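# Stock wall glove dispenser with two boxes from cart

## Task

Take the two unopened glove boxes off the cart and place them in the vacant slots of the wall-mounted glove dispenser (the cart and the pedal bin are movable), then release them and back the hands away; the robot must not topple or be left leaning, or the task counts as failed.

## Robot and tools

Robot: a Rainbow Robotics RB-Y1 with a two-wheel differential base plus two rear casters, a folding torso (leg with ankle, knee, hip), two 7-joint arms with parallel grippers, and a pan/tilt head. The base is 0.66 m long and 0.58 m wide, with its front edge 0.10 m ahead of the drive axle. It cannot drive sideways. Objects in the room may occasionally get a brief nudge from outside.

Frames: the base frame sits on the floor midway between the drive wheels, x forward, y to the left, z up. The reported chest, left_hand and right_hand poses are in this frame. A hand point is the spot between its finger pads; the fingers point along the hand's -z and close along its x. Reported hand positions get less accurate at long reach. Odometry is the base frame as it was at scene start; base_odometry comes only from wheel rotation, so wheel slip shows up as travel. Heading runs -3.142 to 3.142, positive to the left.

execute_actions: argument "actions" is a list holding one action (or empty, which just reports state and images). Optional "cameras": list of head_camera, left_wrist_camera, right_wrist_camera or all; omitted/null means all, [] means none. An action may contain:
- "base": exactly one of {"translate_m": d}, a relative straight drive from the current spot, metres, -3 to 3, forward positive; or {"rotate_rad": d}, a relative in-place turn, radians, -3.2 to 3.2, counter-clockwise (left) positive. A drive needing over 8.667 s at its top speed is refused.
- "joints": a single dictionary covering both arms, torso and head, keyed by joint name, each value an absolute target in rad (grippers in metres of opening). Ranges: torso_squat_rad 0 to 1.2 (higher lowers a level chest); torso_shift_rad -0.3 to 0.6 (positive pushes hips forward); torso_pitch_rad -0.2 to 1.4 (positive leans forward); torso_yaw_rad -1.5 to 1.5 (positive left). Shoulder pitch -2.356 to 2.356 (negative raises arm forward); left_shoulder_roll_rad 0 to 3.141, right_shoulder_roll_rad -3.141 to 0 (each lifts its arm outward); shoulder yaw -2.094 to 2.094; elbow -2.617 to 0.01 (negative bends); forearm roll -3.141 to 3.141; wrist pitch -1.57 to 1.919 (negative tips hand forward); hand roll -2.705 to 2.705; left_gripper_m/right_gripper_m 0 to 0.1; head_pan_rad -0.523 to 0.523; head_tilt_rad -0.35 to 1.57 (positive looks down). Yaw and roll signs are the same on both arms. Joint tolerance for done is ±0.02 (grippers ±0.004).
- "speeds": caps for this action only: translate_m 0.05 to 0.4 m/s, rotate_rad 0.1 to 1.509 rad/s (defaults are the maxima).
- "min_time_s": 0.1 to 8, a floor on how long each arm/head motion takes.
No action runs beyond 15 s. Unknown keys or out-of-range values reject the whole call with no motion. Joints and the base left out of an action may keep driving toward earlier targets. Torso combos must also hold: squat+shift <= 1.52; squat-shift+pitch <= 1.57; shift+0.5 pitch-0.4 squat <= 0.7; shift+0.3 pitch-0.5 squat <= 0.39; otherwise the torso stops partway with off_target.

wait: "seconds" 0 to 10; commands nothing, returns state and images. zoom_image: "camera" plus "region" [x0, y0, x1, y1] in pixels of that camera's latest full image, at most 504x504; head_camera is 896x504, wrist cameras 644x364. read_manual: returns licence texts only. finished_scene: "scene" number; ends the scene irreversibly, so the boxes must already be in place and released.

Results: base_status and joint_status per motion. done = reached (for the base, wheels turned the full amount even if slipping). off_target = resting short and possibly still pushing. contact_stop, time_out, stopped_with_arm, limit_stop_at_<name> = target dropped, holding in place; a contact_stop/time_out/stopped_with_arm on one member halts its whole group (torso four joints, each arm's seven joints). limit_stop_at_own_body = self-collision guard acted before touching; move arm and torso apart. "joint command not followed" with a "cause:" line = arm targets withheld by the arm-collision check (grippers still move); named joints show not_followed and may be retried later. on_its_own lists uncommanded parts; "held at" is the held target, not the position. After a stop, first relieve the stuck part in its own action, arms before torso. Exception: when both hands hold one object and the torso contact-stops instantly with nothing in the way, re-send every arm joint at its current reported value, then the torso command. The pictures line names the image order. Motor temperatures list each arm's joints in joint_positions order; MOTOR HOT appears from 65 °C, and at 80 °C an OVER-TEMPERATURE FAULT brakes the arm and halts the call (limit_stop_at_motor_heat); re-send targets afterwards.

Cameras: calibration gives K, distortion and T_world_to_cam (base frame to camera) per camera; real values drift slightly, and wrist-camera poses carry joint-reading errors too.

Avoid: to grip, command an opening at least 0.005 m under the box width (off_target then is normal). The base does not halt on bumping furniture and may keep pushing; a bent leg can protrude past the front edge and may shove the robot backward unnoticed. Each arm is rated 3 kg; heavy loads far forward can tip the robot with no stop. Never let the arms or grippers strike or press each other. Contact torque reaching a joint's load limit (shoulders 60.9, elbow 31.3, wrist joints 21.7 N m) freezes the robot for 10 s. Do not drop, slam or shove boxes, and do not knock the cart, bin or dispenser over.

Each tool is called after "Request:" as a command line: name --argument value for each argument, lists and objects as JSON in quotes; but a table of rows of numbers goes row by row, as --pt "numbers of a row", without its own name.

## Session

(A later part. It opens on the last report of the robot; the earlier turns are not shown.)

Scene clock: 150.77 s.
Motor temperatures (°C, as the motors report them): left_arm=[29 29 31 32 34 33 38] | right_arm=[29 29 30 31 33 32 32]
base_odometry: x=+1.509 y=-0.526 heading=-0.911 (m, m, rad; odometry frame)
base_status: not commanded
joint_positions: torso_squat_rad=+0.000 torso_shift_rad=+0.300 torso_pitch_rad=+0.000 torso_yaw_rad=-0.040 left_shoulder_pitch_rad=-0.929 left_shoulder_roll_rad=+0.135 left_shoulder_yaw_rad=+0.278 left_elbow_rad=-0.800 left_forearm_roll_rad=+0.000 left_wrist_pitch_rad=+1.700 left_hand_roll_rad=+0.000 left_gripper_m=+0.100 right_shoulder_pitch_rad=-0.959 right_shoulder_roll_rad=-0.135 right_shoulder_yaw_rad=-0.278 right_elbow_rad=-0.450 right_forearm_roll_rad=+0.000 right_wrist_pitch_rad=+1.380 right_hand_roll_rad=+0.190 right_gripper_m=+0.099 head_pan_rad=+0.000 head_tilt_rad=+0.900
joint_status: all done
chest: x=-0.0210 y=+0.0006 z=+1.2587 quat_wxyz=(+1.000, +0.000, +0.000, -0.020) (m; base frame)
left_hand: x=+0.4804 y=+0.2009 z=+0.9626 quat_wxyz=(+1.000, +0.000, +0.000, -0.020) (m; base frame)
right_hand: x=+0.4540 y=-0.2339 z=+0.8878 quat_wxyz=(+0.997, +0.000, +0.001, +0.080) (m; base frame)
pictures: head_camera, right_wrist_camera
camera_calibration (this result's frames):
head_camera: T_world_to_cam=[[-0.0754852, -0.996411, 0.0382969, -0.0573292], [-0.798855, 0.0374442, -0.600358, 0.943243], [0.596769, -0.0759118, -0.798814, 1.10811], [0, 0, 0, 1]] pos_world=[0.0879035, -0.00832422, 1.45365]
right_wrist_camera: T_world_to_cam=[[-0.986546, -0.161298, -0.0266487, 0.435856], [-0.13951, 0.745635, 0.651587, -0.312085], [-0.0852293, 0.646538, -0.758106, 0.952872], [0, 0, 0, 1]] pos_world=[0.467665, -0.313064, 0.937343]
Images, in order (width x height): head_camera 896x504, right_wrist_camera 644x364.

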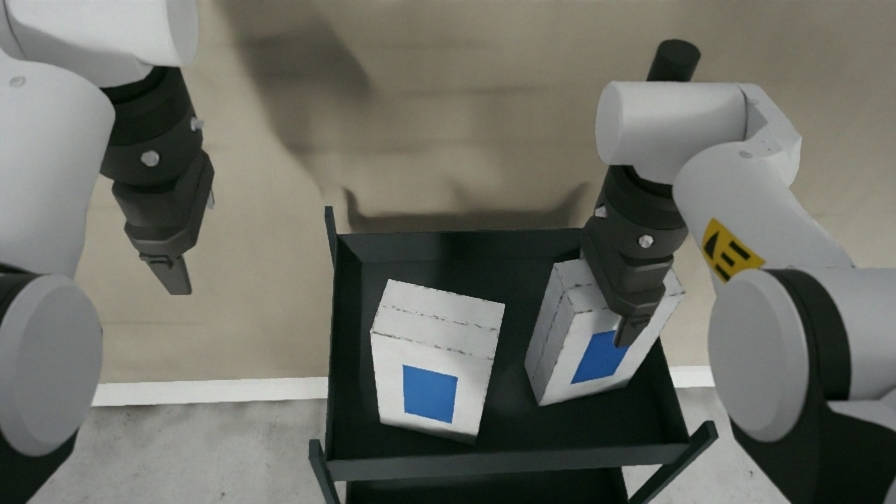

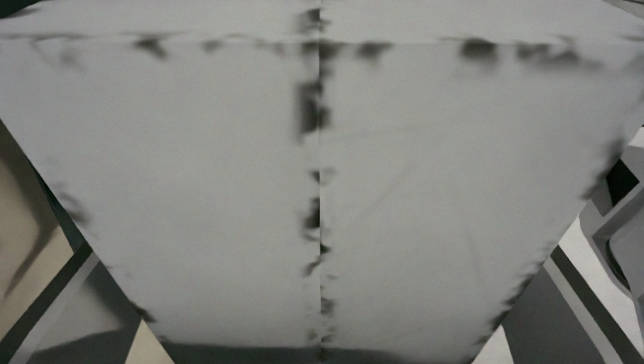

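Request:
execute_actions --actions '[{"joints":{"right_gripper_m":0.05}}]' --cameras '[]'

Request:
execute_actions --actions '[{"joints":{"right_shoulder_pitch_rad":-1.3,"right_shoulder_roll_rad":-0.23,"right_shoulder_yaw_rad":-0.335,"right_elbow_rad":-0.6,"right_wrist_pitch_rad":1.85},"min_time_s":2}]' --cameras '["head_camera"]'

Scene clock: 161.93 s.
Motor temperatures (°C, as the motors report them): left_arm=[29 29 31 32 34 33 38] | right_arm=[29 30 30 31 33 32 32]
base_odometry: x=+1.509 y=-0.526 heading=-0.911 (m, m, rad; odometry frame)
base_status: not commanded
joint_positions: torso_squat_rad=+0.000 torso_shift_rad=+0.300 torso_pitch_rad=+0.000 torso_yaw_rad=-0.040 left_shoulder_pitch_rad=-0.929 left_shoulder_roll_rad=+0.135 left_shoulder_yaw_rad=+0.278 left_elbow_rad=-0.800 left_forearm_roll_rad=+0.000 left_wrist_pitch_rad=+1.700 left_hand_roll_rad=+0.000 left_gripper_m=+0.100 right_shoulder_pitch_rad=-0.959 right_shoulder_roll_rad=-0.135 right_shoulder_yaw_rad=-0.278 right_elbow_rad=-0.450 right_forearm_roll_rad=+0.000 right_wrist_pitch_rad=+1.380 right_hand_roll_rad=+0.190 right_gripper_m=+0.062 head_pan_rad=+0.000 head_tilt_rad=+0.900
joint_status: right_gripper_m off_target (ended at +0.062, target +0.050)
chest: x=-0.0210 y=+0.0006 z=+1.2587 quat_wxyz=(+1.000, +0.000, +0.000, -0.020) (m; base frame)
left_hand: x=+0.4804 y=+0.2009 z=+0.9626 quat_wxyz=(+1.000, +0.000, +0.000, -0.020) (m; base frame)
right_hand: x=+0.4541 y=-0.2339 z=+0.8878 quat_wxyz=(+0.997, +0.000, +0.001, +0.080) (m; base frame)
pictures: none
No camera images: the call's "cameras" was empty. Leave "cameras" out to get every camera's image.

Scene clock: 164.23 s.
Motor temperatures (°C, as the motors report them): left_arm=[29 29 31 32 34 33 38] | right_arm=[29 30 30 31 33 32 32]
base_odometry: x=+1.509 y=-0.526 heading=-0.911 (m, m, rad; odometry frame)
base_status: not commanded
joint_positions: torso_squat_rad=+0.000 torso_shift_rad=+0.300 torso_pitch_rad=+0.000 torso_yaw_rad=-0.040 left_shoulder_pitch_rad=-0.929 left_shoulder_roll_rad=+0.135 left_shoulder_yaw_rad=+0.278 left_elbow_rad=-0.800 left_forearm_roll_rad=+0.000 left_wrist_pitch_rad=+1.700 left_hand_roll_rad=+0.000 left_gripper_m=+0.100 right_shoulder_pitch_rad=-1.299 right_shoulder_roll_rad=-0.230 right_shoulder_yaw_rad=-0.335 right_elbow_rad=-0.599 right_forearm_roll_rad=+0.000 right_wrist_pitch_rad=+1.850 right_hand_roll_rad=+0.190 right_gripper_m=+0.062 head_pan_rad=+0.000 head_tilt_rad=+0.900
joint_status: all done
chest: x=-0.0210 y=+0.0006 z=+1.2587 quat_wxyz=(+1.000, +0.000, +0.000, -0.020) (m; base frame)
left_hand: x=+0.4804 y=+0.2009 z=+0.9626 quat_wxyz=(+1.000, +0.000, +0.000, -0.020) (m; base frame)
right_hand: x=+0.5023 y=-0.2285 z=+1.1044 quat_wxyz=(+0.996, +0.001, -0.012, +0.085) (m; base frame)
pictures: head_camera
camera_calibration (this result's frames):
head_camera: T_world_to_cam=[[-0.0754851, -0.996411, 0.0382967, -0.057329], [-0.798855, 0.0374443, -0.600358, 0.943243], [0.596769, -0.0759116, -0.798814, 1.10811], [0, 0, 0, 1]] pos_world=[0.0879034, -0.00832429, 1.45365]
Images, in order (width x height): head_camera 896x504.

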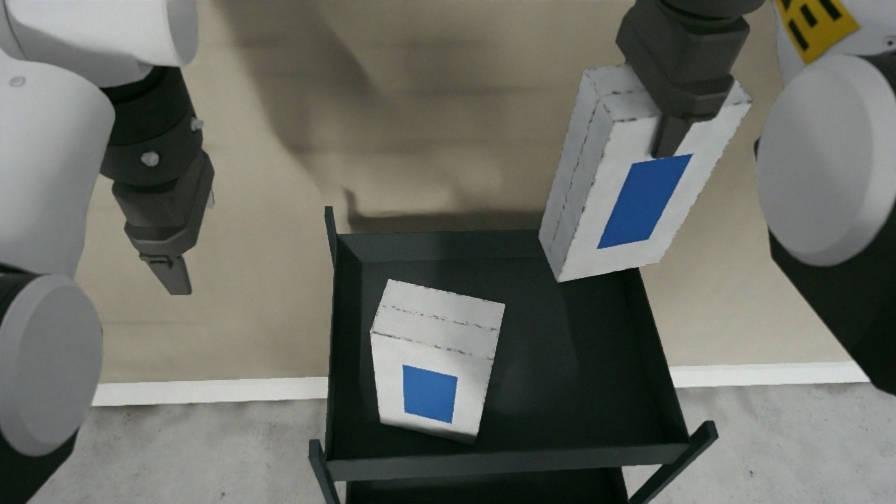

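Request:
execute_actions --actions '[{"base":{"translate_m":-0.09},"joints":{"torso_yaw_rad":-0.525,"left_hand_roll_rad":0.26,"left_shoulder_pitch_rad":-0.96,"left_elbow_rad":-0.7,"left_wrist_pitch_rad":1.63,"head_pan_rad":0.4},"min_time_s":2}]' --cameras '["head_camera","left_wrist_camera"]'

Scene clock: 180.40 s.
Motor temperatures (°C, as the motors report them): left_arm=[29 29 31 32 34 33 38] | right_arm=[30 30 30 32 33 32 32]
base_odometry: x=+1.454 y=-0.455 heading=-0.913 (m, m, rad; odometry frame)
base_status: done
joint_positions: torso_squat_rad=+0.000 torso_shift_rad=+0.300 torso_pitch_rad=+0.000 torso_yaw_rad=-0.525 left_shoulder_pitch_rad=-0.960 left_shoulder_roll_rad=+0.135 left_shoulder_yaw_rad=+0.278 left_elbow_rad=-0.700 left_forearm_roll_rad=+0.000 left_wrist_pitch_rad=+1.630 left_hand_roll_rad=+0.260 left_gripper_m=+0.100 right_shoulder_pitch_rad=-1.299 right_shoulder_roll_rad=-0.230 right_shoulder_yaw_rad=-0.335 right_elbow_rad=-0.599 right_forearm_roll_rad=+0.000 right_wrist_pitch_rad=+1.850 right_hand_roll_rad=+0.190 right_gripper_m=+0.062 head_pan_rad=+0.400 head_tilt_rad=+0.900
joint_status: all done
chest: x=-0.0212 y=+0.0006 z=+1.2587 quat_wxyz=(+0.966, +0.000, +0.000, -0.260) (m; base frame)
left_hand: x=+0.5162 y=-0.0621 z=+0.9513 quat_wxyz=(+0.991, +0.000, +0.001, -0.137) (m; base frame)
right_hand: x=+0.3350 y=-0.4464 z=+1.1048 quat_wxyz=(+0.988, -0.002, -0.013, -0.157) (m; base frame)
pictures: head_camera, left_wrist_camera
camera_calibration (this result's frames):
head_camera: T_world_to_cam=[[-0.15969, -0.986426, 0.038244, -0.0677115], [-0.792658, 0.105038, -0.600551, 0.942133], [0.588382, -0.126216, -0.798672, 1.10848], [0, 0, 0, 1]] pos_world=[0.0837674, -0.0258439, 1.4537]
left_wrist_camera: T_world_to_cam=[[0.959982, -0.279928, 0.00869249, -0.521081], [-0.214767, -0.715891, 0.664361, -0.540614], [-0.17975, -0.639641, -0.747362, 0.854067], [0, 0, 0, 1]] pos_world=[0.53764, 0.0134111, 1.00199]
Images, in order (width x height): head_camera 896x504, left_wrist_camera 644x364.

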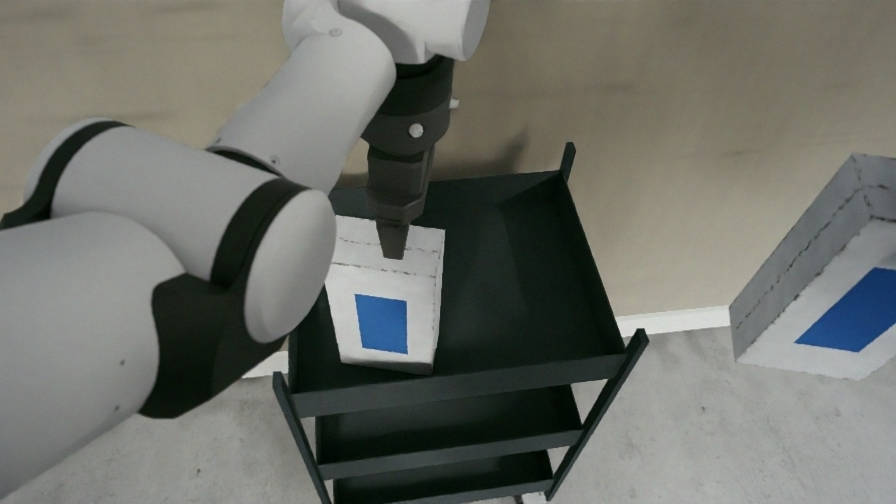

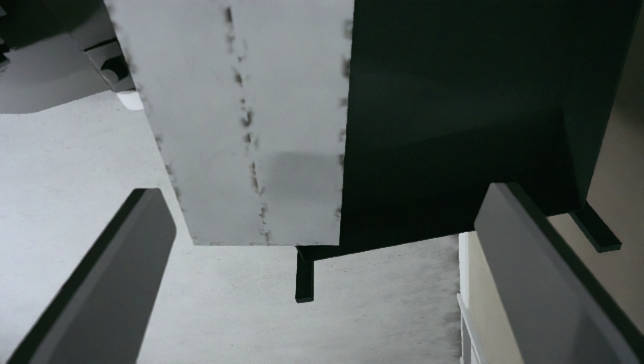

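Request:
execute_actions --actions '[{"base":{"translate_m":-0.02},"joints":{"torso_yaw_rad":-0.435,"left_hand_roll_rad":0.17}}]' --cameras '["left_wrist_camera"]'

Request:
execute_actions --actions '[{"joints":{"left_elbow_rad":-0.55,"left_wrist_pitch_rad":1.49}}]' --cameras '["left_wrist_camera"]'

Scene clock: 188.23 s.
Motor temperatures (°C, as the motors report them): left_arm=[29 29 31 32 34 33 38] | right_arm=[31 30 30 32 33 32 32]
base_odometry: x=+1.442 y=-0.439 heading=-0.915 (m, m, rad; odometry frame)
base_status: done
joint_positions: torso_squat_rad=+0.000 torso_shift_rad=+0.300 torso_pitch_rad=+0.000 torso_yaw_rad=-0.435 left_shoulder_pitch_rad=-0.960 left_shoulder_roll_rad=+0.135 left_shoulder_yaw_rad=+0.278 left_elbow_rad=-0.700 left_forearm_roll_rad=+0.000 left_wrist_pitch_rad=+1.630 left_hand_roll_rad=+0.170 left_gripper_m=+0.100 right_shoulder_pitch_rad=-1.299 right_shoulder_roll_rad=-0.230 right_shoulder_yaw_rad=-0.335 right_elbow_rad=-0.600 right_forearm_roll_rad=+0.000 right_wrist_pitch_rad=+1.850 right_hand_roll_rad=+0.190 right_gripper_m=+0.062 head_pan_rad=+0.400 head_tilt_rad=+0.900
joint_status: all done
chest: x=-0.0212 y=+0.0007 z=+1.2587 quat_wxyz=(+0.976, +0.000, +0.000, -0.216) (m; base frame)
left_hand: x=+0.5198 y=-0.0135 z=+0.9514 quat_wxyz=(+0.991, +0.000, +0.001, -0.137) (m; base frame)
right_hand: x=+0.3738 y=-0.4123 z=+1.1047 quat_wxyz=(+0.994, -0.001, -0.013, -0.112) (m; base frame)
pictures: left_wrist_camera
camera_calibration (this result's frames):
left_wrist_camera: T_world_to_cam=[[0.960049, -0.279692, 0.00886134, -0.511103], [-0.214675, -0.715823, 0.664464, -0.505237], [-0.179502, -0.63982, -0.747268, 0.88566], [0, 0, 0, 1]] pos_world=[0.5412, 0.0620511, 1.00207]
Images, in order (width x height): left_wrist_camera 644x364.

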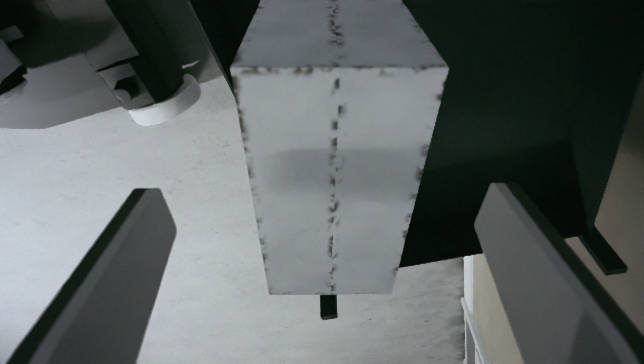

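Scene clock: 188.97 s.
Motor temperatures (°C, as the motors report them): left_arm=[29 29 31 32 34 33 38] | right_arm=[31 30 30 32 33 32 32]
base_odometry: x=+1.442 y=-0.439 heading=-0.915 (m, m, rad; odometry frame)
base_status: not commanded
joint_positions: torso_squat_rad=+0.000 torso_shift_rad=+0.300 torso_pitch_rad=+0.000 torso_yaw_rad=-0.435 left_shoulder_pitch_rad=-0.960 left_shoulder_roll_rad=+0.135 left_shoulder_yaw_rad=+0.278 left_elbow_rad=-0.550 left_forearm_roll_rad=+0.000 left_wrist_pitch_rad=+1.490 left_hand_roll_rad=+0.170 left_gripper_m=+0.100 right_shoulder_pitch_rad=-1.299 right_shoulder_roll_rad=-0.230 right_shoulder_yaw_rad=-0.335 right_elbow_rad=-0.600 right_forearm_roll_rad=+0.000 right_wrist_pitch_rad=+1.850 right_hand_roll_rad=+0.190 right_gripper_m=+0.062 head_pan_rad=+0.400 head_tilt_rad=+0.900
joint_status: all done
chest: x=-0.0211 y=+0.0007 z=+1.2587 quat_wxyz=(+0.976, +0.000, +0.000, -0.216) (m; base frame)
left_hand: x=+0.5130 y=-0.0103 z=+0.9132 quat_wxyz=(+0.991, +0.002, +0.005, -0.137) (m; base frame)
right_hand: x=+0.3739 y=-0.4123 z=+1.1047 quat_wxyz=(+0.994, -0.001, -0.013, -0.112) (m; base frame)
pictures: left_wrist_camera
camera_calibration (this result's frames):
left_wrist_camera: T_world_to_cam=[[0.960071, -0.279756, -0.000904326, -0.494405], [-0.208778, -0.718633, 0.663309, -0.480999], [-0.186215, -0.636635, -0.748345, 0.862412], [0, 0, 0, 1]] pos_world=[0.534835, 0.0650669, 0.963985]
Images, in order (width x height): left_wrist_camera 644x364.

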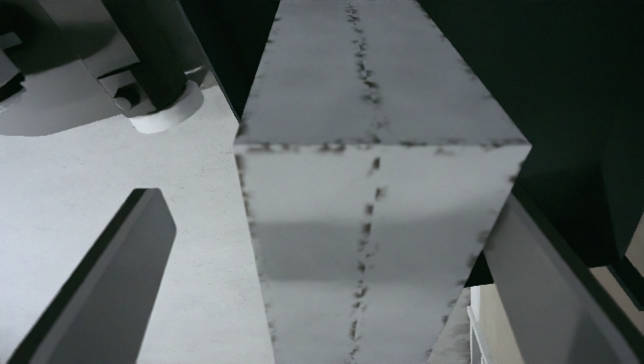

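Request:
execute_actions --actions '[{"base":{"translate_m":0.014}}]' --cameras '[]'

Request:
execute_actions --actions '[{"joints":{"left_shoulder_pitch_rad":-0.98,"left_elbow_rad":-0.4,"left_wrist_pitch_rad":1.36}}]' --cameras '["left_wrist_camera","head_camera"]'

Scene clock: 195.70 s.
Motor temperatures (°C, as the motors report them): left_arm=[30 29 31 32 34 33 38] | right_arm=[31 30 30 32 33 32 32]
base_odometry: x=+1.450 y=-0.451 heading=-0.914 (m, m, rad; odometry frame)
base_status: done
joint_positions: torso_squat_rad=+0.000 torso_shift_rad=+0.300 torso_pitch_rad=+0.000 torso_yaw_rad=-0.435 left_shoulder_pitch_rad=-0.960 left_shoulder_roll_rad=+0.135 left_shoulder_yaw_rad=+0.278 left_elbow_rad=-0.550 left_forearm_roll_rad=+0.000 left_wrist_pitch_rad=+1.490 left_hand_roll_rad=+0.170 left_gripper_m=+0.100 right_shoulder_pitch_rad=-1.299 right_shoulder_roll_rad=-0.230 right_shoulder_yaw_rad=-0.335 right_elbow_rad=-0.600 right_forearm_roll_rad=+0.000 right_wrist_pitch_rad=+1.850 right_hand_roll_rad=+0.190 right_gripper_m=+0.062 head_pan_rad=+0.400 head_tilt_rad=+0.900
joint_status: not commanded
chest: x=-0.0210 y=+0.0007 z=+1.2587 quat_wxyz=(+0.976, +0.000, +0.000, -0.216) (m; base frame)
left_hand: x=+0.5130 y=-0.0103 z=+0.9130 quat_wxyz=(+0.991, +0.002, +0.006, -0.137) (m; base frame)
right_hand: x=+0.3740 y=-0.4123 z=+1.1046 quat_wxyz=(+0.994, -0.001, -0.013, -0.112) (m; base frame)
pictures: none
No camera images: the call's "cameras" was empty. Leave "cameras" out to get every camera's image.

Scene clock: 196.47 s.
Motor temperatures (°C, as the motors report them): left_arm=[30 29 31 32 34 33 38] | right_arm=[31 30 30 32 33 32 32]
base_odometry: x=+1.450 y=-0.451 heading=-0.914 (m, m, rad; odometry frame)
base_status: not commanded
joint_positions: torso_squat_rad=+0.000 torso_shift_rad=+0.300 torso_pitch_rad=+0.000 torso_yaw_rad=-0.435 left_shoulder_pitch_rad=-0.980 left_shoulder_roll_rad=+0.135 left_shoulder_yaw_rad=+0.278 left_elbow_rad=-0.400 left_forearm_roll_rad=+0.000 left_wrist_pitch_rad=+1.360 left_hand_roll_rad=+0.170 left_gripper_m=+0.100 right_shoulder_pitch_rad=-1.299 right_shoulder_roll_rad=-0.230 right_shoulder_yaw_rad=-0.335 right_elbow_rad=-0.600 right_forearm_roll_rad=+0.000 right_wrist_pitch_rad=+1.850 right_hand_roll_rad=+0.190 right_gripper_m=+0.062 head_pan_rad=+0.400 head_tilt_rad=+0.900
joint_status: all done
chest: x=-0.0210 y=+0.0007 z=+1.2587 quat_wxyz=(+0.976, +0.000, +0.000, -0.216) (m; base frame)
left_hand: x=+0.5052 y=-0.0101 z=+0.8849 quat_wxyz=(+0.990, +0.002, +0.006, -0.140) (m; base frame)
right_hand: x=+0.3739 y=-0.4123 z=+1.1046 quat_wxyz=(+0.994, -0.001, -0.013, -0.112) (m; base frame)
pictures: head_camera, left_wrist_camera
camera_calibration (this result's frames):
head_camera: T_world_to_cam=[[-0.0703294, -0.996788, 0.0383109, -0.0658302], [-0.79908, 0.0333076, -0.600302, 0.941857], [0.597097, -0.0728323, -0.798856, 1.10873], [0, 0, 0, 1]] pos_world=[0.0859679, -0.0162382, 1.45364]
left_wrist_camera: T_world_to_cam=[[0.958162, -0.286213, -0.00262498, -0.484525], [-0.212597, -0.717796, 0.663002, -0.461464], [-0.191644, -0.634705, -0.748613, 0.842948], [0, 0, 0, 1]] pos_world=[0.527693, 0.0651084, 0.935722]
Images, in order (width x height): head_camera 896x504, left_wrist_camera 644x364.

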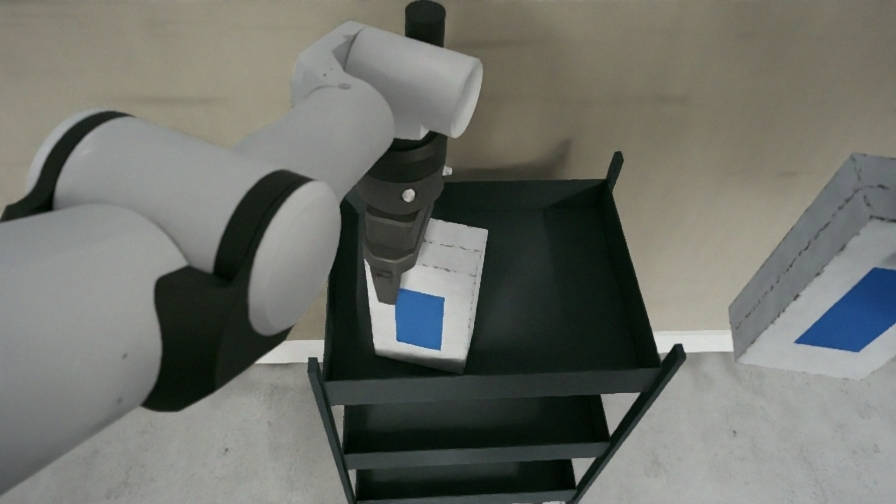

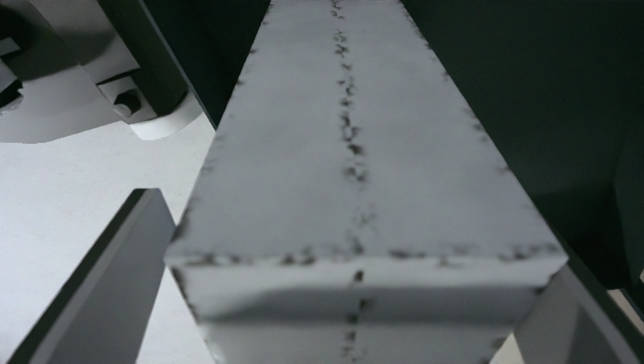

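Request:
execute_actions --actions '[{"joints":{"torso_yaw_rad":-0.485,"left_hand_roll_rad":0.22},"min_time_s":1}]' --cameras '["left_wrist_camera","head_camera"]'

Request:
execute_actions --actions '[{"joints":{"left_gripper_m":0.05}}]' --cameras '[]'

Request:
execute_actions --actions '[{"joints":{"left_shoulder_pitch_rad":-1.3,"left_shoulder_roll_rad":0.23,"left_shoulder_yaw_rad":0.335,"left_elbow_rad":-0.6,"left_wrist_pitch_rad":1.85},"min_time_s":2}]' --cameras '["head_camera"]'

Scene clock: 205.63 s.
Motor temperatures (°C, as the motors report them): left_arm=[30 29 31 32 34 33 38] | right_arm=[31 30 30 32 33 32 32]
base_odometry: x=+1.450 y=-0.451 heading=-0.914 (m, m, rad; odometry frame)
base_status: not commanded
joint_positions: torso_squat_rad=+0.000 torso_shift_rad=+0.300 torso_pitch_rad=+0.000 torso_yaw_rad=-0.485 left_shoulder_pitch_rad=-0.980 left_shoulder_roll_rad=+0.135 left_shoulder_yaw_rad=+0.278 left_elbow_rad=-0.400 left_forearm_roll_rad=+0.000 left_wrist_pitch_rad=+1.360 left_hand_roll_rad=+0.220 left_gripper_m=+0.100 right_shoulder_pitch_rad=-1.299 right_shoulder_roll_rad=-0.230 right_shoulder_yaw_rad=-0.335 right_elbow_rad=-0.600 right_forearm_roll_rad=+0.000 right_wrist_pitch_rad=+1.850 right_hand_roll_rad=+0.190 right_gripper_m=+0.062 head_pan_rad=+0.400 head_tilt_rad=+0.900
joint_status: all done
chest: x=-0.0210 y=+0.0006 z=+1.2587 quat_wxyz=(+0.971, +0.000, +0.000, -0.240) (m; base frame)
left_hand: x=+0.5041 y=-0.0365 z=+0.8850 quat_wxyz=(+0.990, +0.002, +0.006, -0.141) (m; base frame)
right_hand: x=+0.3528 y=-0.4317 z=+1.1046 quat_wxyz=(+0.990, -0.002, -0.013, -0.137) (m; base frame)
pictures: head_camera, left_wrist_camera
camera_calibration (this result's frames):
head_camera: T_world_to_cam=[[-0.120072, -0.992027, 0.0382803, -0.066885], [-0.796409, 0.0732306, -0.600308, 0.941897], [0.592718, -0.102567, -0.798853, 1.10865], [0, 0, 0, 1]] pos_world=[0.0849868, -0.0216163, 1.45364]
left_wrist_camera: T_world_to_cam=[[0.958082, -0.286486, -0.00236695, -0.491164], [-0.213082, -0.718074, 0.662545, -0.480084], [-0.191509, -0.634268, -0.749018, 0.826315], [0, 0, 0, 1]] pos_world=[0.526525, 0.0386578, 0.935839]
Images, in order (width x height): head_camera 896x504, left_wrist_camera 644x364.

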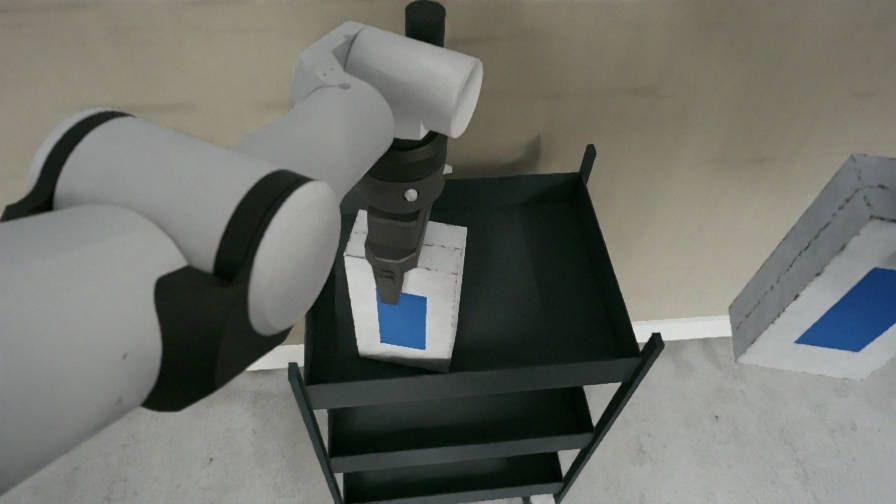

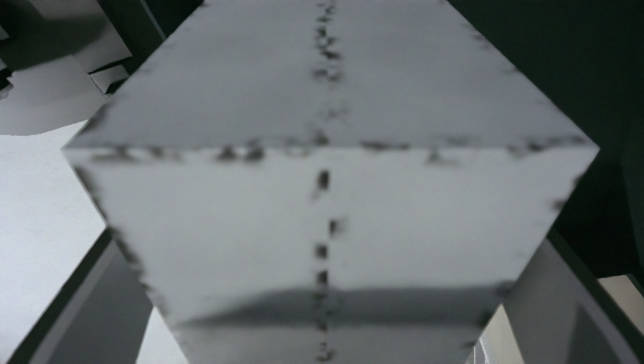

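Scene clock: 206.63 s.
Motor temperatures (°C, as the motors report them): left_arm=[30 29 31 32 34 33 38] | right_arm=[31 30 30 32 33 32 32]
base_odometry: x=+1.450 y=-0.451 heading=-0.914 (m, m, rad; odometry frame)
base_status: not commanded
joint_positions: torso_squat_rad=+0.000 torso_shift_rad=+0.300 torso_pitch_rad=+0.000 torso_yaw_rad=-0.485 left_shoulder_pitch_rad=-0.980 left_shoulder_roll_rad=+0.135 left_shoulder_yaw_rad=+0.278 left_elbow_rad=-0.400 left_forearm_roll_rad=+0.000 left_wrist_pitch_rad=+1.360 left_hand_roll_rad=+0.220 left_gripper_m=+0.062 right_shoulder_pitch_rad=-1.299 right_shoulder_roll_rad=-0.230 right_shoulder_yaw_rad=-0.335 right_elbow_rad=-0.600 right_forearm_roll_rad=+0.000 right_wrist_pitch_rad=+1.850 right_hand_roll_rad=+0.190 right_gripper_m=+0.062 head_pan_rad=+0.400 head_tilt_rad=+0.900
joint_status: left_gripper_m off_target (ended at +0.062, target +0.050)
chest: x=-0.0210 y=+0.0006 z=+1.2587 quat_wxyz=(+0.971, +0.000, +0.000, -0.240) (m; base frame)
left_hand: x=+0.5041 y=-0.0365 z=+0.8850 quat_wxyz=(+0.990, +0.002, +0.006, -0.141) (m; base frame)
right_hand: x=+0.3528 y=-0.4317 z=+1.1046 quat_wxyz=(+0.990, -0.002, -0.013, -0.137) (m; base frame)
pictures: none
No camera images: the call's "cameras" was empty. Leave "cameras" out to get every camera's image.

Scene clock: 208.93 s.
Motor temperatures (°C, as the motors report them): left_arm=[30 29 31 32 34 33 38] | right_arm=[31 30 30 32 33 32 32]
base_odometry: x=+1.450 y=-0.451 heading=-0.914 (m, m, rad; odometry frame)
base_status: not commanded
joint_positions: torso_squat_rad=+0.000 torso_shift_rad=+0.300 torso_pitch_rad=+0.000 torso_yaw_rad=-0.485 left_shoulder_pitch_rad=-1.299 left_shoulder_roll_rad=+0.230 left_shoulder_yaw_rad=+0.335 left_elbow_rad=-0.600 left_forearm_roll_rad=+0.000 left_wrist_pitch_rad=+1.850 left_hand_roll_rad=+0.220 left_gripper_m=+0.062 right_shoulder_pitch_rad=-1.299 right_shoulder_roll_rad=-0.230 right_shoulder_yaw_rad=-0.335 right_elbow_rad=-0.600 right_forearm_roll_rad=+0.000 right_wrist_pitch_rad=+1.850 right_hand_roll_rad=+0.190 right_gripper_m=+0.062 head_pan_rad=+0.400 head_tilt_rad=+0.900
joint_status: all done
chest: x=-0.0210 y=+0.0006 z=+1.2587 quat_wxyz=(+0.971, +0.000, +0.000, -0.240) (m; base frame)
left_hand: x=+0.5468 y=-0.0635 z=+1.1045 quat_wxyz=(+0.990, -0.007, -0.011, -0.142) (m; base frame)
right_hand: x=+0.3528 y=-0.4317 z=+1.1046 quat_wxyz=(+0.990, -0.002, -0.013, -0.137) (m; base frame)
pictures: head_camera
camera_calibration (this result's frames):
head_camera: T_world_to_cam=[[-0.120072, -0.992027, 0.0382815, -0.0668853], [-0.796416, 0.0732306, -0.600299, 0.941893], [0.592709, -0.102567, -0.798859, 1.10865], [0, 0, 0, 1]] pos_world=[0.0849993, -0.0216164, 1.45363]
Images, in order (width x height): head_camera 896x504.

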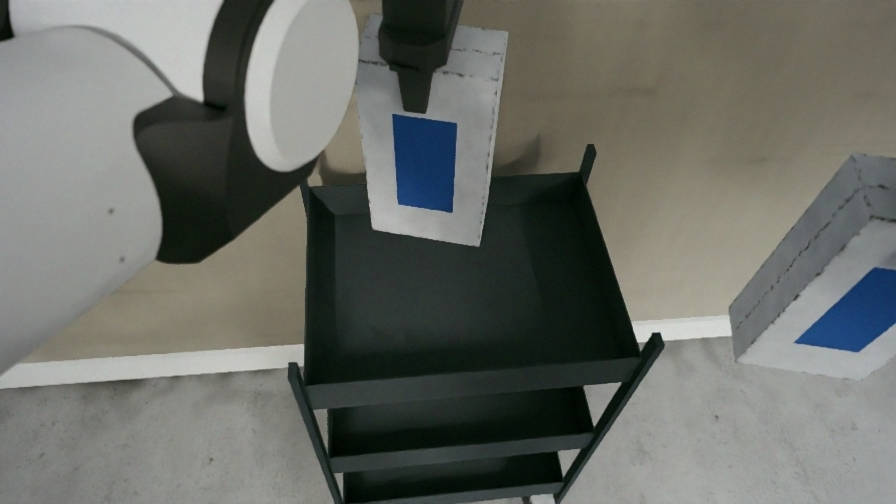

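Request:
execute_actions --actions '[{"base":{"translate_m":-1.37},"joints":{"head_pan_rad":0,"head_tilt_rad":0.6}}]' --cameras '[]'

Request:
execute_actions --actions '[{"base":{"rotate_rad":1.574},"joints":{"torso_yaw_rad":0,"left_hand_roll_rad":0,"right_hand_roll_rad":0},"speeds":{"rotate_rad":0.8}}]' --cameras '[]'

Request:
execute_actions --actions '[{"base":{"translate_m":1.2}}]' --cameras '["head_camera"]'

Scene clock: 227.33 s.
Motor temperatures (°C, as the motors report them): left_arm=[31 30 31 33 34 33 38] | right_arm=[31 30 30 32 33 32 32]
base_odometry: x=+0.614 y=+0.634 heading=-0.913 (m, m, rad; odometry frame)
base_status: done
joint_positions: torso_squat_rad=+0.000 torso_shift_rad=+0.300 torso_pitch_rad=+0.000 torso_yaw_rad=-0.485 left_shoulder_pitch_rad=-1.300 left_shoulder_roll_rad=+0.230 left_shoulder_yaw_rad=+0.335 left_elbow_rad=-0.600 left_forearm_roll_rad=+0.000 left_wrist_pitch_rad=+1.850 left_hand_roll_rad=+0.220 left_gripper_m=+0.062 right_shoulder_pitch_rad=-1.299 right_shoulder_roll_rad=-0.230 right_shoulder_yaw_rad=-0.335 right_elbow_rad=-0.600 right_forearm_roll_rad=+0.000 right_wrist_pitch_rad=+1.850 right_hand_roll_rad=+0.190 right_gripper_m=+0.062 head_pan_rad=+0.000 head_tilt_rad=+0.600
joint_status: all done
chest: x=-0.0210 y=+0.0006 z=+1.2586 quat_wxyz=(+0.971, +0.000, +0.000, -0.240) (m; base frame)
left_hand: x=+0.5469 y=-0.0635 z=+1.1046 quat_wxyz=(+0.990, -0.007, -0.011, -0.142) (m; base frame)
right_hand: x=+0.3528 y=-0.4316 z=+1.1046 quat_wxyz=(+0.990, -0.002, -0.012, -0.137) (m; base frame)
pictures: none
No camera images: the call's "cameras" was empty. Leave "cameras" out to get every camera's image.

Scene clock: 231.27 s.
Motor temperatures (°C, as the motors report them): left_arm=[31 30 31 33 34 33 38] | right_arm=[31 30 30 32 33 32 32]
base_odometry: x=+0.614 y=+0.634 heading=+0.660 (m, m, rad; odometry frame)
base_status: done
joint_positions: torso_squat_rad=+0.000 torso_shift_rad=+0.300 torso_pitch_rad=+0.000 torso_yaw_rad=+0.000 left_shoulder_pitch_rad=-1.300 left_shoulder_roll_rad=+0.230 left_shoulder_yaw_rad=+0.335 left_elbow_rad=-0.600 left_forearm_roll_rad=+0.000 left_wrist_pitch_rad=+1.850 left_hand_roll_rad=+0.000 left_gripper_m=+0.062 right_shoulder_pitch_rad=-1.299 right_shoulder_roll_rad=-0.230 right_shoulder_yaw_rad=-0.335 right_elbow_rad=-0.600 right_forearm_roll_rad=+0.000 right_wrist_pitch_rad=+1.850 right_hand_roll_rad=+0.000 right_gripper_m=+0.062 head_pan_rad=+0.000 head_tilt_rad=+0.600
joint_status: all done
chest: x=-0.0209 y=+0.0007 z=+1.2586 quat_wxyz=(+1.000, +0.000, +0.000, +0.000) (m; base frame)
left_hand: x=+0.5114 y=+0.2088 z=+1.1046 quat_wxyz=(+1.000, -0.003, -0.013, -0.010) (m; base frame)
right_hand: x=+0.5113 y=-0.2075 z=+1.1045 quat_wxyz=(+1.000, +0.003, -0.012, +0.010) (m; base frame)
pictures: none
No camera images: the call's "cameras" was empty. Leave "cameras" out to get every camera's image.

Scene clock: 235.63 s.
Motor temperatures (°C, as the motors report them): left_arm=[31 30 31 33 34 33 38] | right_arm=[31 30 30 32 33 32 32]
base_odometry: x=+1.562 y=+1.370 heading=+0.660 (m, m, rad; odometry frame)
base_status: done
joint_positions: torso_squat_rad=+0.000 torso_shift_rad=+0.300 torso_pitch_rad=+0.001 torso_yaw_rad=+0.000 left_shoulder_pitch_rad=-1.300 left_shoulder_roll_rad=+0.230 left_shoulder_yaw_rad=+0.335 left_elbow_rad=-0.600 left_forearm_roll_rad=+0.000 left_wrist_pitch_rad=+1.850 left_hand_roll_rad=+0.000 left_gripper_m=+0.062 right_shoulder_pitch_rad=-1.299 right_shoulder_roll_rad=-0.230 right_shoulder_yaw_rad=-0.335 right_elbow_rad=-0.600 right_forearm_roll_rad=+0.000 right_wrist_pitch_rad=+1.850 right_hand_roll_rad=+0.000 right_gripper_m=+0.062 head_pan_rad=+0.000 head_tilt_rad=+0.600
joint_status: not commanded
chest: x=-0.0208 y=+0.0007 z=+1.2586 quat_wxyz=(+1.000, +0.000, +0.000, +0.000) (m; base frame)
left_hand: x=+0.5115 y=+0.2088 z=+1.1044 quat_wxyz=(+1.000, -0.003, -0.012, -0.010) (m; base frame)
right_hand: x=+0.5114 y=-0.2074 z=+1.1043 quat_wxyz=(+1.000, +0.003, -0.012, +0.010) (m; base frame)
pictures: head_camera
camera_calibration (this result's frames):
head_camera: T_world_to_cam=[[-0.0450145, -0.998643, 0.0261857, -0.0387534], [-0.587005, 0.00523177, -0.809566, 1.24838], [0.808331, -0.0518133, -0.586444, 0.797812], [0, 0, 0, 1]] pos_world=[0.0861662, -0.00389477, 1.47953]
Images, in order (width x height): head_camera 896x504.

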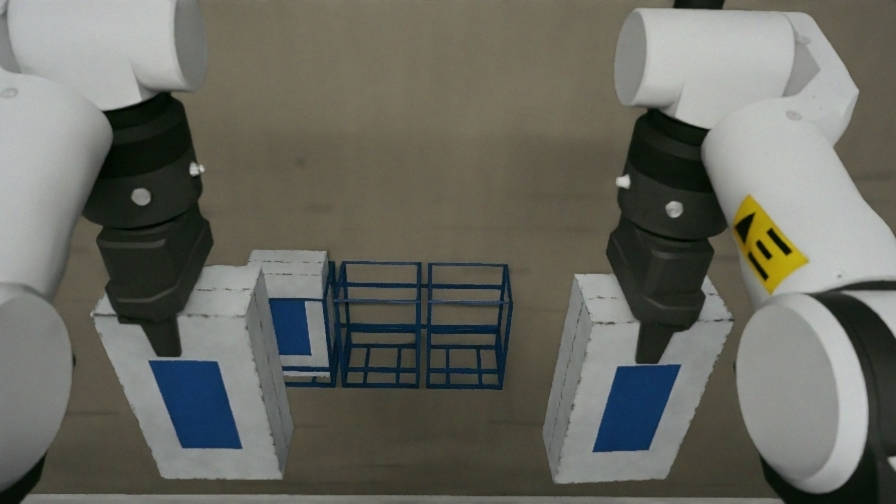

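Request:
execute_actions --actions '[{"base":{"translate_m":0.34},"joints":{"torso_yaw_rad":-0.29,"left_hand_roll_rad":0.31,"head_pan_rad":0.25,"head_tilt_rad":0.85},"speeds":{"translate_m":0.12}}]'

Scene clock: 261.53 s.
Motor temperatures (°C, as the motors report them): left_arm=[31 30 31 33 34 33 38] | right_arm=[32 30 30 32 33 32 32]
base_odometry: x=+1.830 y=+1.579 heading=+0.660 (m, m, rad; odometry frame)
base_status: done
joint_positions: torso_squat_rad=+0.000 torso_shift_rad=+0.300 torso_pitch_rad=+0.001 torso_yaw_rad=-0.290 left_shoulder_pitch_rad=-1.300 left_shoulder_roll_rad=+0.230 left_shoulder_yaw_rad=+0.335 left_elbow_rad=-0.600 left_forearm_roll_rad=+0.000 left_wrist_pitch_rad=+1.850 left_hand_roll_rad=+0.310 left_gripper_m=+0.062 right_shoulder_pitch_rad=-1.299 right_shoulder_roll_rad=-0.230 right_shoulder_yaw_rad=-0.335 right_elbow_rad=-0.600 right_forearm_roll_rad=+0.000 right_wrist_pitch_rad=+1.850 right_hand_roll_rad=+0.000 right_gripper_m=+0.062 head_pan_rad=+0.250 head_tilt_rad=+0.850
joint_status: all done
chest: x=-0.0208 y=+0.0006 z=+1.2586 quat_wxyz=(+0.990, +0.000, +0.000, -0.145) (m; base frame)
left_hand: x=+0.5487 y=+0.0477 z=+1.1045 quat_wxyz=(+1.000, -0.006, -0.011, +0.000) (m; base frame)
right_hand: x=+0.4296 y=-0.3511 z=+1.1045 quat_wxyz=(+0.991, +0.001, -0.013, -0.135) (m; base frame)
pictures: head_camera, left_wrist_camera, right_wrist_camera
camera_calibration (this result's frames):
head_camera: T_world_to_cam=[[-0.0772163, -0.996348, 0.0364531, -0.0601288], [-0.768137, 0.0361415, -0.639265, 0.999697], [0.635613, -0.0773627, -0.768122, 1.0632], [0, 0, 0, 1]] pos_world=[0.0874777, -0.0137879, 1.45793]
left_wrist_camera: T_world_to_cam=[[0.999433, -0.0086658, 0.0325311, -0.583805], [-0.0283303, -0.738512, 0.673645, -0.668243], [0.0181869, -0.674185, -0.738339, 0.927682], [0, 0, 0, 1]] pos_world=[0.54767, 0.126865, 1.15409]
right_wrist_camera: T_world_to_cam=[[-0.962918, 0.264367, -0.0538441, 0.567976], [0.16598, 0.737815, 0.654278, -0.50624], [0.212697, 0.621079, -0.754335, 1.04972], [0, 0, 0, 1]] pos_world=[0.407667, -0.428604, 1.15365]
Images, in order (width x height): head_camera 896x504, left_wrist_camera 644x364, right_wrist_camera 644x364.

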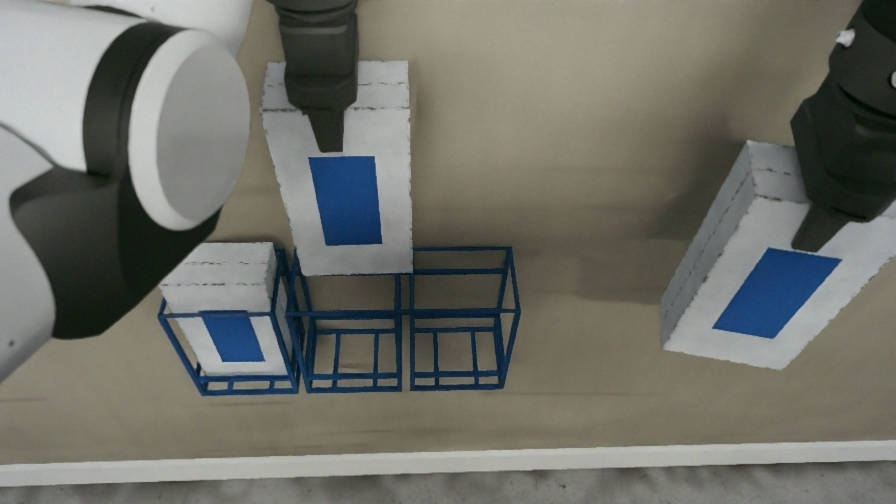

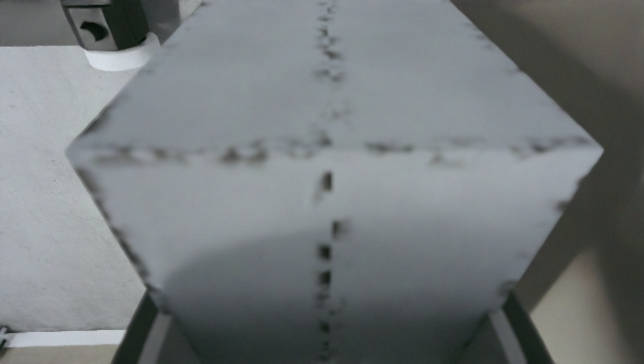

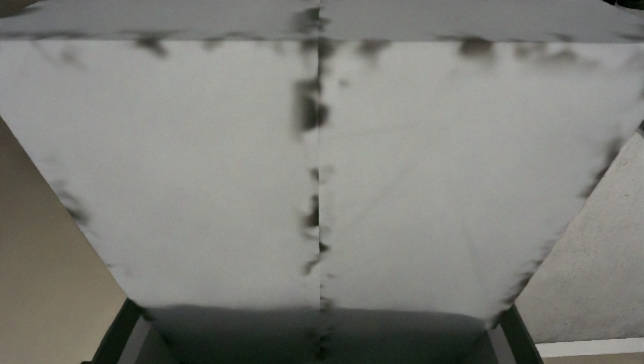

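Request:
execute_actions --actions '[{"base":{"translate_m":0.03},"joints":{"torso_yaw_rad":-0.25,"left_hand_roll_rad":0.27,"left_shoulder_pitch_rad":-1.24,"left_wrist_pitch_rad":1.81}}]' --cameras '["head_camera"]'

Request:
execute_actions --actions '[{"base":{"translate_m":0.01},"joints":{"torso_squat_rad":0.3},"speeds":{"translate_m":0.05}}]' --cameras '["head_camera"]'

Scene clock: 274.63 s.
Motor temperatures (°C, as the motors report them): left_arm=[32 30 31 33 34 34 38] | right_arm=[32 30 30 32 33 32 32]
base_odometry: x=+1.853 y=+1.596 heading=+0.662 (m, m, rad; odometry frame)
base_status: done
joint_positions: torso_squat_rad=+0.001 torso_shift_rad=+0.297 torso_pitch_rad=-0.004 torso_yaw_rad=-0.249 left_shoulder_pitch_rad=-1.234 left_shoulder_roll_rad=+0.224 left_shoulder_yaw_rad=+0.334 left_elbow_rad=-0.597 left_forearm_roll_rad=+0.000 left_wrist_pitch_rad=+1.813 left_hand_roll_rad=+0.270 left_gripper_m=+0.062 right_shoulder_pitch_rad=-1.299 right_shoulder_roll_rad=-0.230 right_shoulder_yaw_rad=-0.335 right_elbow_rad=-0.600 right_forearm_roll_rad=+0.000 right_wrist_pitch_rad=+1.850 right_hand_roll_rad=+0.000 right_gripper_m=+0.062 head_pan_rad=+0.250 head_tilt_rad=+0.850
joint_status: all done
chest: x=-0.0245 y=+0.0010 z=+1.2593 quat_wxyz=(+0.992, +0.000, -0.002, -0.124) (m; base frame)
left_hand: x=+0.5380 y=+0.0811 z=+1.0736 quat_wxyz=(+1.000, -0.003, +0.001, +0.009) (m; base frame)
right_hand: x=+0.4407 y=-0.3320 z=+1.1076 quat_wxyz=(+0.993, +0.001, -0.015, -0.114) (m; base frame)
pictures: head_camera
camera_calibration (this result's frames):
head_camera: T_world_to_cam=[[-0.0366698, -0.998651, 0.0367537, -0.0594514], [-0.765675, 0.00444276, -0.643212, 1.0023], [0.642181, -0.0517278, -0.764806, 1.06205], [0, 0, 0, 1]] pos_world=[0.0832323, -0.0088868, 1.45914]
Images, in order (width x height): head_camera 896x504.

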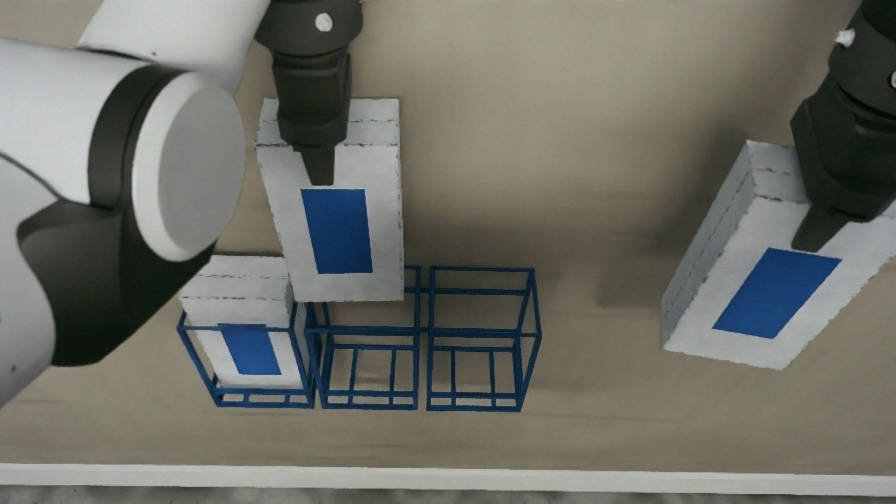

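Scene clock: 275.60 s.
Motor temperatures (°C, as the motors report them): left_arm=[32 30 31 34 34 35 38] | right_arm=[32 30 30 32 33 32 32]
base_odometry: x=+1.860 y=+1.602 heading=+0.662 (m, m, rad; odometry frame)
base_status: done
joint_positions: torso_squat_rad=+0.004 torso_shift_rad=+0.291 torso_pitch_rad=-0.013 torso_yaw_rad=-0.248 left_shoulder_pitch_rad=-1.230 left_shoulder_roll_rad=+0.220 left_shoulder_yaw_rad=+0.334 left_elbow_rad=-0.594 left_forearm_roll_rad=+0.001 left_wrist_pitch_rad=+1.813 left_hand_roll_rad=+0.270 left_gripper_m=+0.062 right_shoulder_pitch_rad=-1.299 right_shoulder_roll_rad=-0.230 right_shoulder_yaw_rad=-0.335 right_elbow_rad=-0.600 right_forearm_roll_rad=+0.000 right_wrist_pitch_rad=+1.850 right_hand_roll_rad=+0.000 right_gripper_m=+0.062 head_pan_rad=+0.250 head_tilt_rad=+0.850
joint_status: torso_squat_rad contact_stop (moved +0.003 of +0.299)
on_its_own: torso_squat_rad is held at +0.003, not at your +0.300, since a contact_stop
chest: x=-0.0311 y=+0.0010 z=+1.2604 quat_wxyz=(+0.992, +0.000, -0.007, -0.124) (m; base frame)
left_hand: x=+0.5306 y=+0.0810 z=+1.0763 quat_wxyz=(+1.000, -0.003, +0.000, +0.008) (m; base frame)
right_hand: x=+0.4358 y=-0.3314 z=+1.1129 quat_wxyz=(+0.993, +0.002, -0.019, -0.114) (m; base frame)
pictures: head_camera
camera_calibration (this result's frames):
head_camera: T_world_to_cam=[[-0.0356917, -0.998695, 0.0365206, -0.0593682], [-0.759994, 0.00339437, -0.649922, 1.00664], [0.64895, -0.0509523, -0.759123, 1.06019], [0, 0, 0, 1]] pos_world=[0.0749136, -0.00868877, 1.46122]
Images, in order (width x height): head_camera 896x504.

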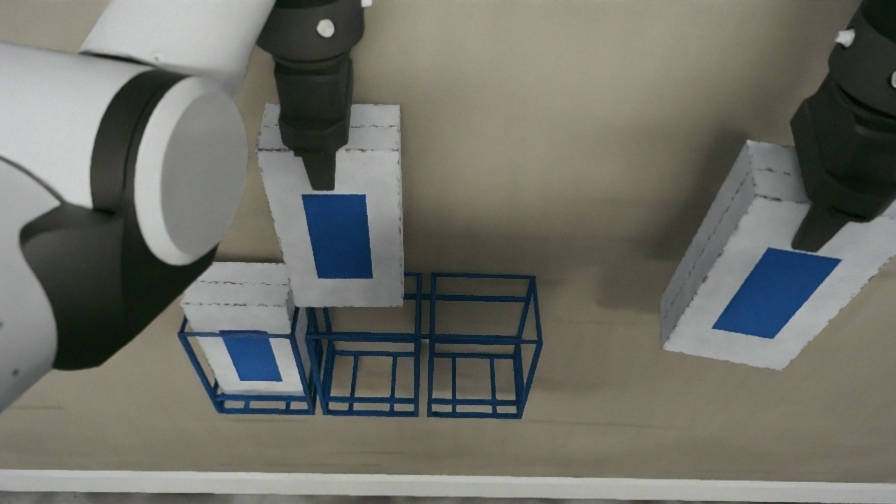

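Request:
execute_actions --actions '[{"joints":{"left_shoulder_pitch_rad":-1.3,"left_shoulder_roll_rad":0.23,"left_wrist_pitch_rad":1.85,"left_elbow_rad":-0.6}}]' --cameras '[]'

Request:
execute_actions --actions '[{"joints":{"torso_yaw_rad":-0.28,"torso_shift_rad":0.3,"torso_pitch_rad":0,"torso_squat_rad":0,"left_hand_roll_rad":0.30}}]' --cameras '["head_camera","left_wrist_camera"]'

Scene clock: 281.47 s.
Motor temperatures (°C, as the motors report them): left_arm=[36 32 31 36 34 40 38] | right_arm=[32 30 30 32 33 32 32]
base_odometry: x=+1.860 y=+1.602 heading=+0.662 (m, m, rad; odometry frame)
base_status: not commanded
joint_positions: torso_squat_rad=+0.004 torso_shift_rad=+0.291 torso_pitch_rad=-0.014 torso_yaw_rad=-0.248 left_shoulder_pitch_rad=-1.218 left_shoulder_roll_rad=+0.210 left_shoulder_yaw_rad=+0.332 left_elbow_rad=-0.593 left_forearm_roll_rad=+0.001 left_wrist_pitch_rad=+1.822 left_hand_roll_rad=+0.270 left_gripper_m=+0.062 right_shoulder_pitch_rad=-1.299 right_shoulder_roll_rad=-0.230 right_shoulder_yaw_rad=-0.335 right_elbow_rad=-0.600 right_forearm_roll_rad=+0.000 right_wrist_pitch_rad=+1.850 right_hand_roll_rad=+0.000 right_gripper_m=+0.062 head_pan_rad=+0.250 head_tilt_rad=+0.850
joint_status: left_shoulder_pitch_rad contact_stop (moved +0.011 of -0.070); left_wrist_pitch_rad contact_stop_at_left_shoulder_pitch_rad (moved +0.009 of +0.037); the others done
on_its_own: torso_squat_rad is held at +0.003, not at your +0.300, since a contact_stop; left_shoulder_pitch_rad is held at -1.224, not at your -1.300, since a contact_stop; left_wrist_pitch_rad is held at +1.823, not at your +1.850, since a contact_stop
chest: x=-0.0311 y=+0.0011 z=+1.2604 quat_wxyz=(+0.992, +0.000, -0.007, -0.124) (m; base frame)
left_hand: x=+0.5241 y=+0.0795 z=+1.0690 quat_wxyz=(+1.000, -0.001, +0.012, +0.006) (m; base frame)
right_hand: x=+0.4359 y=-0.3314 z=+1.1131 quat_wxyz=(+0.993, +0.001, -0.020, -0.114) (m; base frame)
pictures: none
No camera images: the call's "cameras" was empty. Leave "cameras" out to get every camera's image.

not run: a stop came earlier in this reply.

Request:
execute_actions --actions '[{"base":{"translate_m":-0.04},"speeds":{"translate_m":0.05}}]'

Scene clock: 284.97 s.
Motor temperatures (°C, as the motors report them): left_arm=[36 32 31 36 34 39 38] | right_arm=[32 30 30 32 33 32 32]
base_odometry: x=+1.828 y=+1.577 heading=+0.661 (m, m, rad; odometry frame)
base_status: done
joint_positions: torso_squat_rad=+0.003 torso_shift_rad=+0.295 torso_pitch_rad=-0.007 torso_yaw_rad=-0.249 left_shoulder_pitch_rad=-1.223 left_shoulder_roll_rad=+0.215 left_shoulder_yaw_rad=+0.333 left_elbow_rad=-0.593 left_forearm_roll_rad=+0.001 left_wrist_pitch_rad=+1.823 left_hand_roll_rad=+0.270 left_gripper_m=+0.062 right_shoulder_pitch_rad=-1.299 right_shoulder_roll_rad=-0.230 right_shoulder_yaw_rad=-0.335 right_elbow_rad=-0.600 right_forearm_roll_rad=+0.000 right_wrist_pitch_rad=+1.850 right_hand_roll_rad=+0.000 right_gripper_m=+0.062 head_pan_rad=+0.250 head_tilt_rad=+0.850
joint_status: not commanded
on_its_own: torso_squat_rad is held at +0.003, not at your +0.300, since a contact_stop; left_shoulder_pitch_rad is held at -1.224, not at your -1.300, since a contact_stop; left_wrist_pitch_rad is held at +1.823, not at your +1.850, since a contact_stop
chest: x=-0.0267 y=+0.0007 z=+1.2597 quat_wxyz=(+0.992, +0.000, -0.004, -0.124) (m; base frame)
left_hand: x=+0.5294 y=+0.0802 z=+1.0680 quat_wxyz=(+1.000, -0.001, +0.012, +0.007) (m; base frame)
right_hand: x=+0.4391 y=-0.3320 z=+1.1092 quat_wxyz=(+0.993, +0.001, -0.016, -0.114) (m; base frame)
pictures: head_camera, left_wrist_camera, right_wrist_camera
camera_calibration (this result's frames):
head_camera: T_world_to_cam=[[-0.036234, -0.998683, 0.0363148, -0.0592219], [-0.763821, 0.00424381, -0.645414, 1.00371], [0.64441, -0.0511239, -0.762969, 1.06147], [0, 0, 0, 1]] pos_world=[0.0804931, -0.00913723, 1.45983]
left_wrist_camera: T_world_to_cam=[[0.999893, 0.00516847, -0.013706, -0.515024], [0.0129833, -0.745955, 0.66587, -0.633161], [-0.00678255, -0.665976, -0.745942, 0.943769], [0, 0, 0, 1]] pos_world=[0.529591, 0.158881, 1.11854]
right_wrist_camera: T_world_to_cam=[[-0.972583, 0.224239, -0.0616381, 0.571896], [0.130024, 0.744079, 0.655317, -0.508328], [0.192811, 0.629336, -0.752835, 1.04926], [0, 0, 0, 1]] pos_world=[0.420002, -0.41034, 1.15828]
Images, in order (width x height): head_camera 896x504, left_wrist_camera 644x364, right_wrist_camera 644x364.

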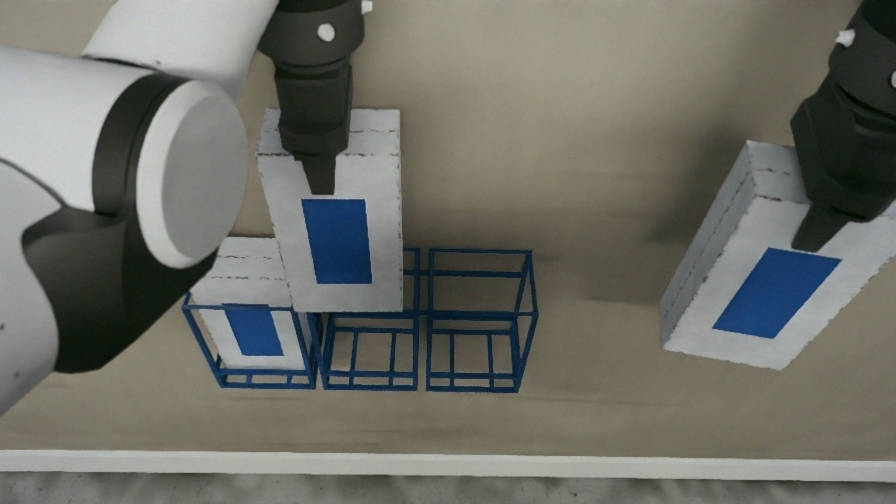

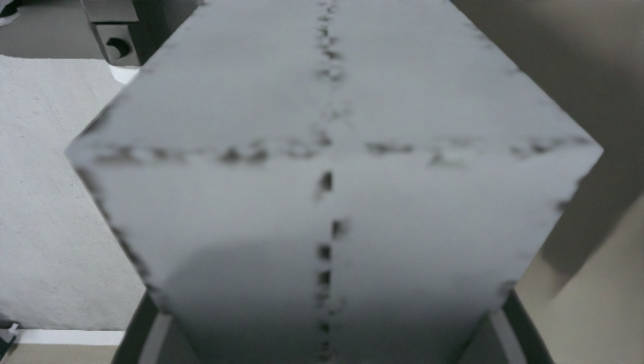

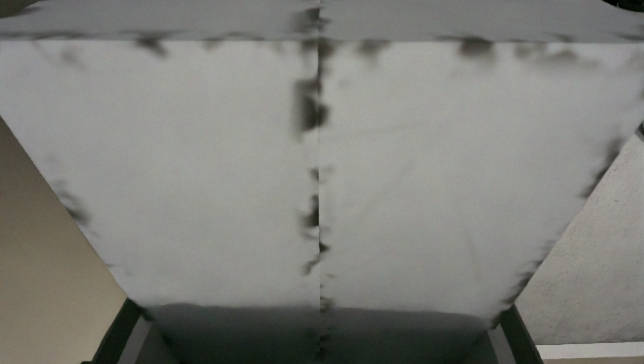

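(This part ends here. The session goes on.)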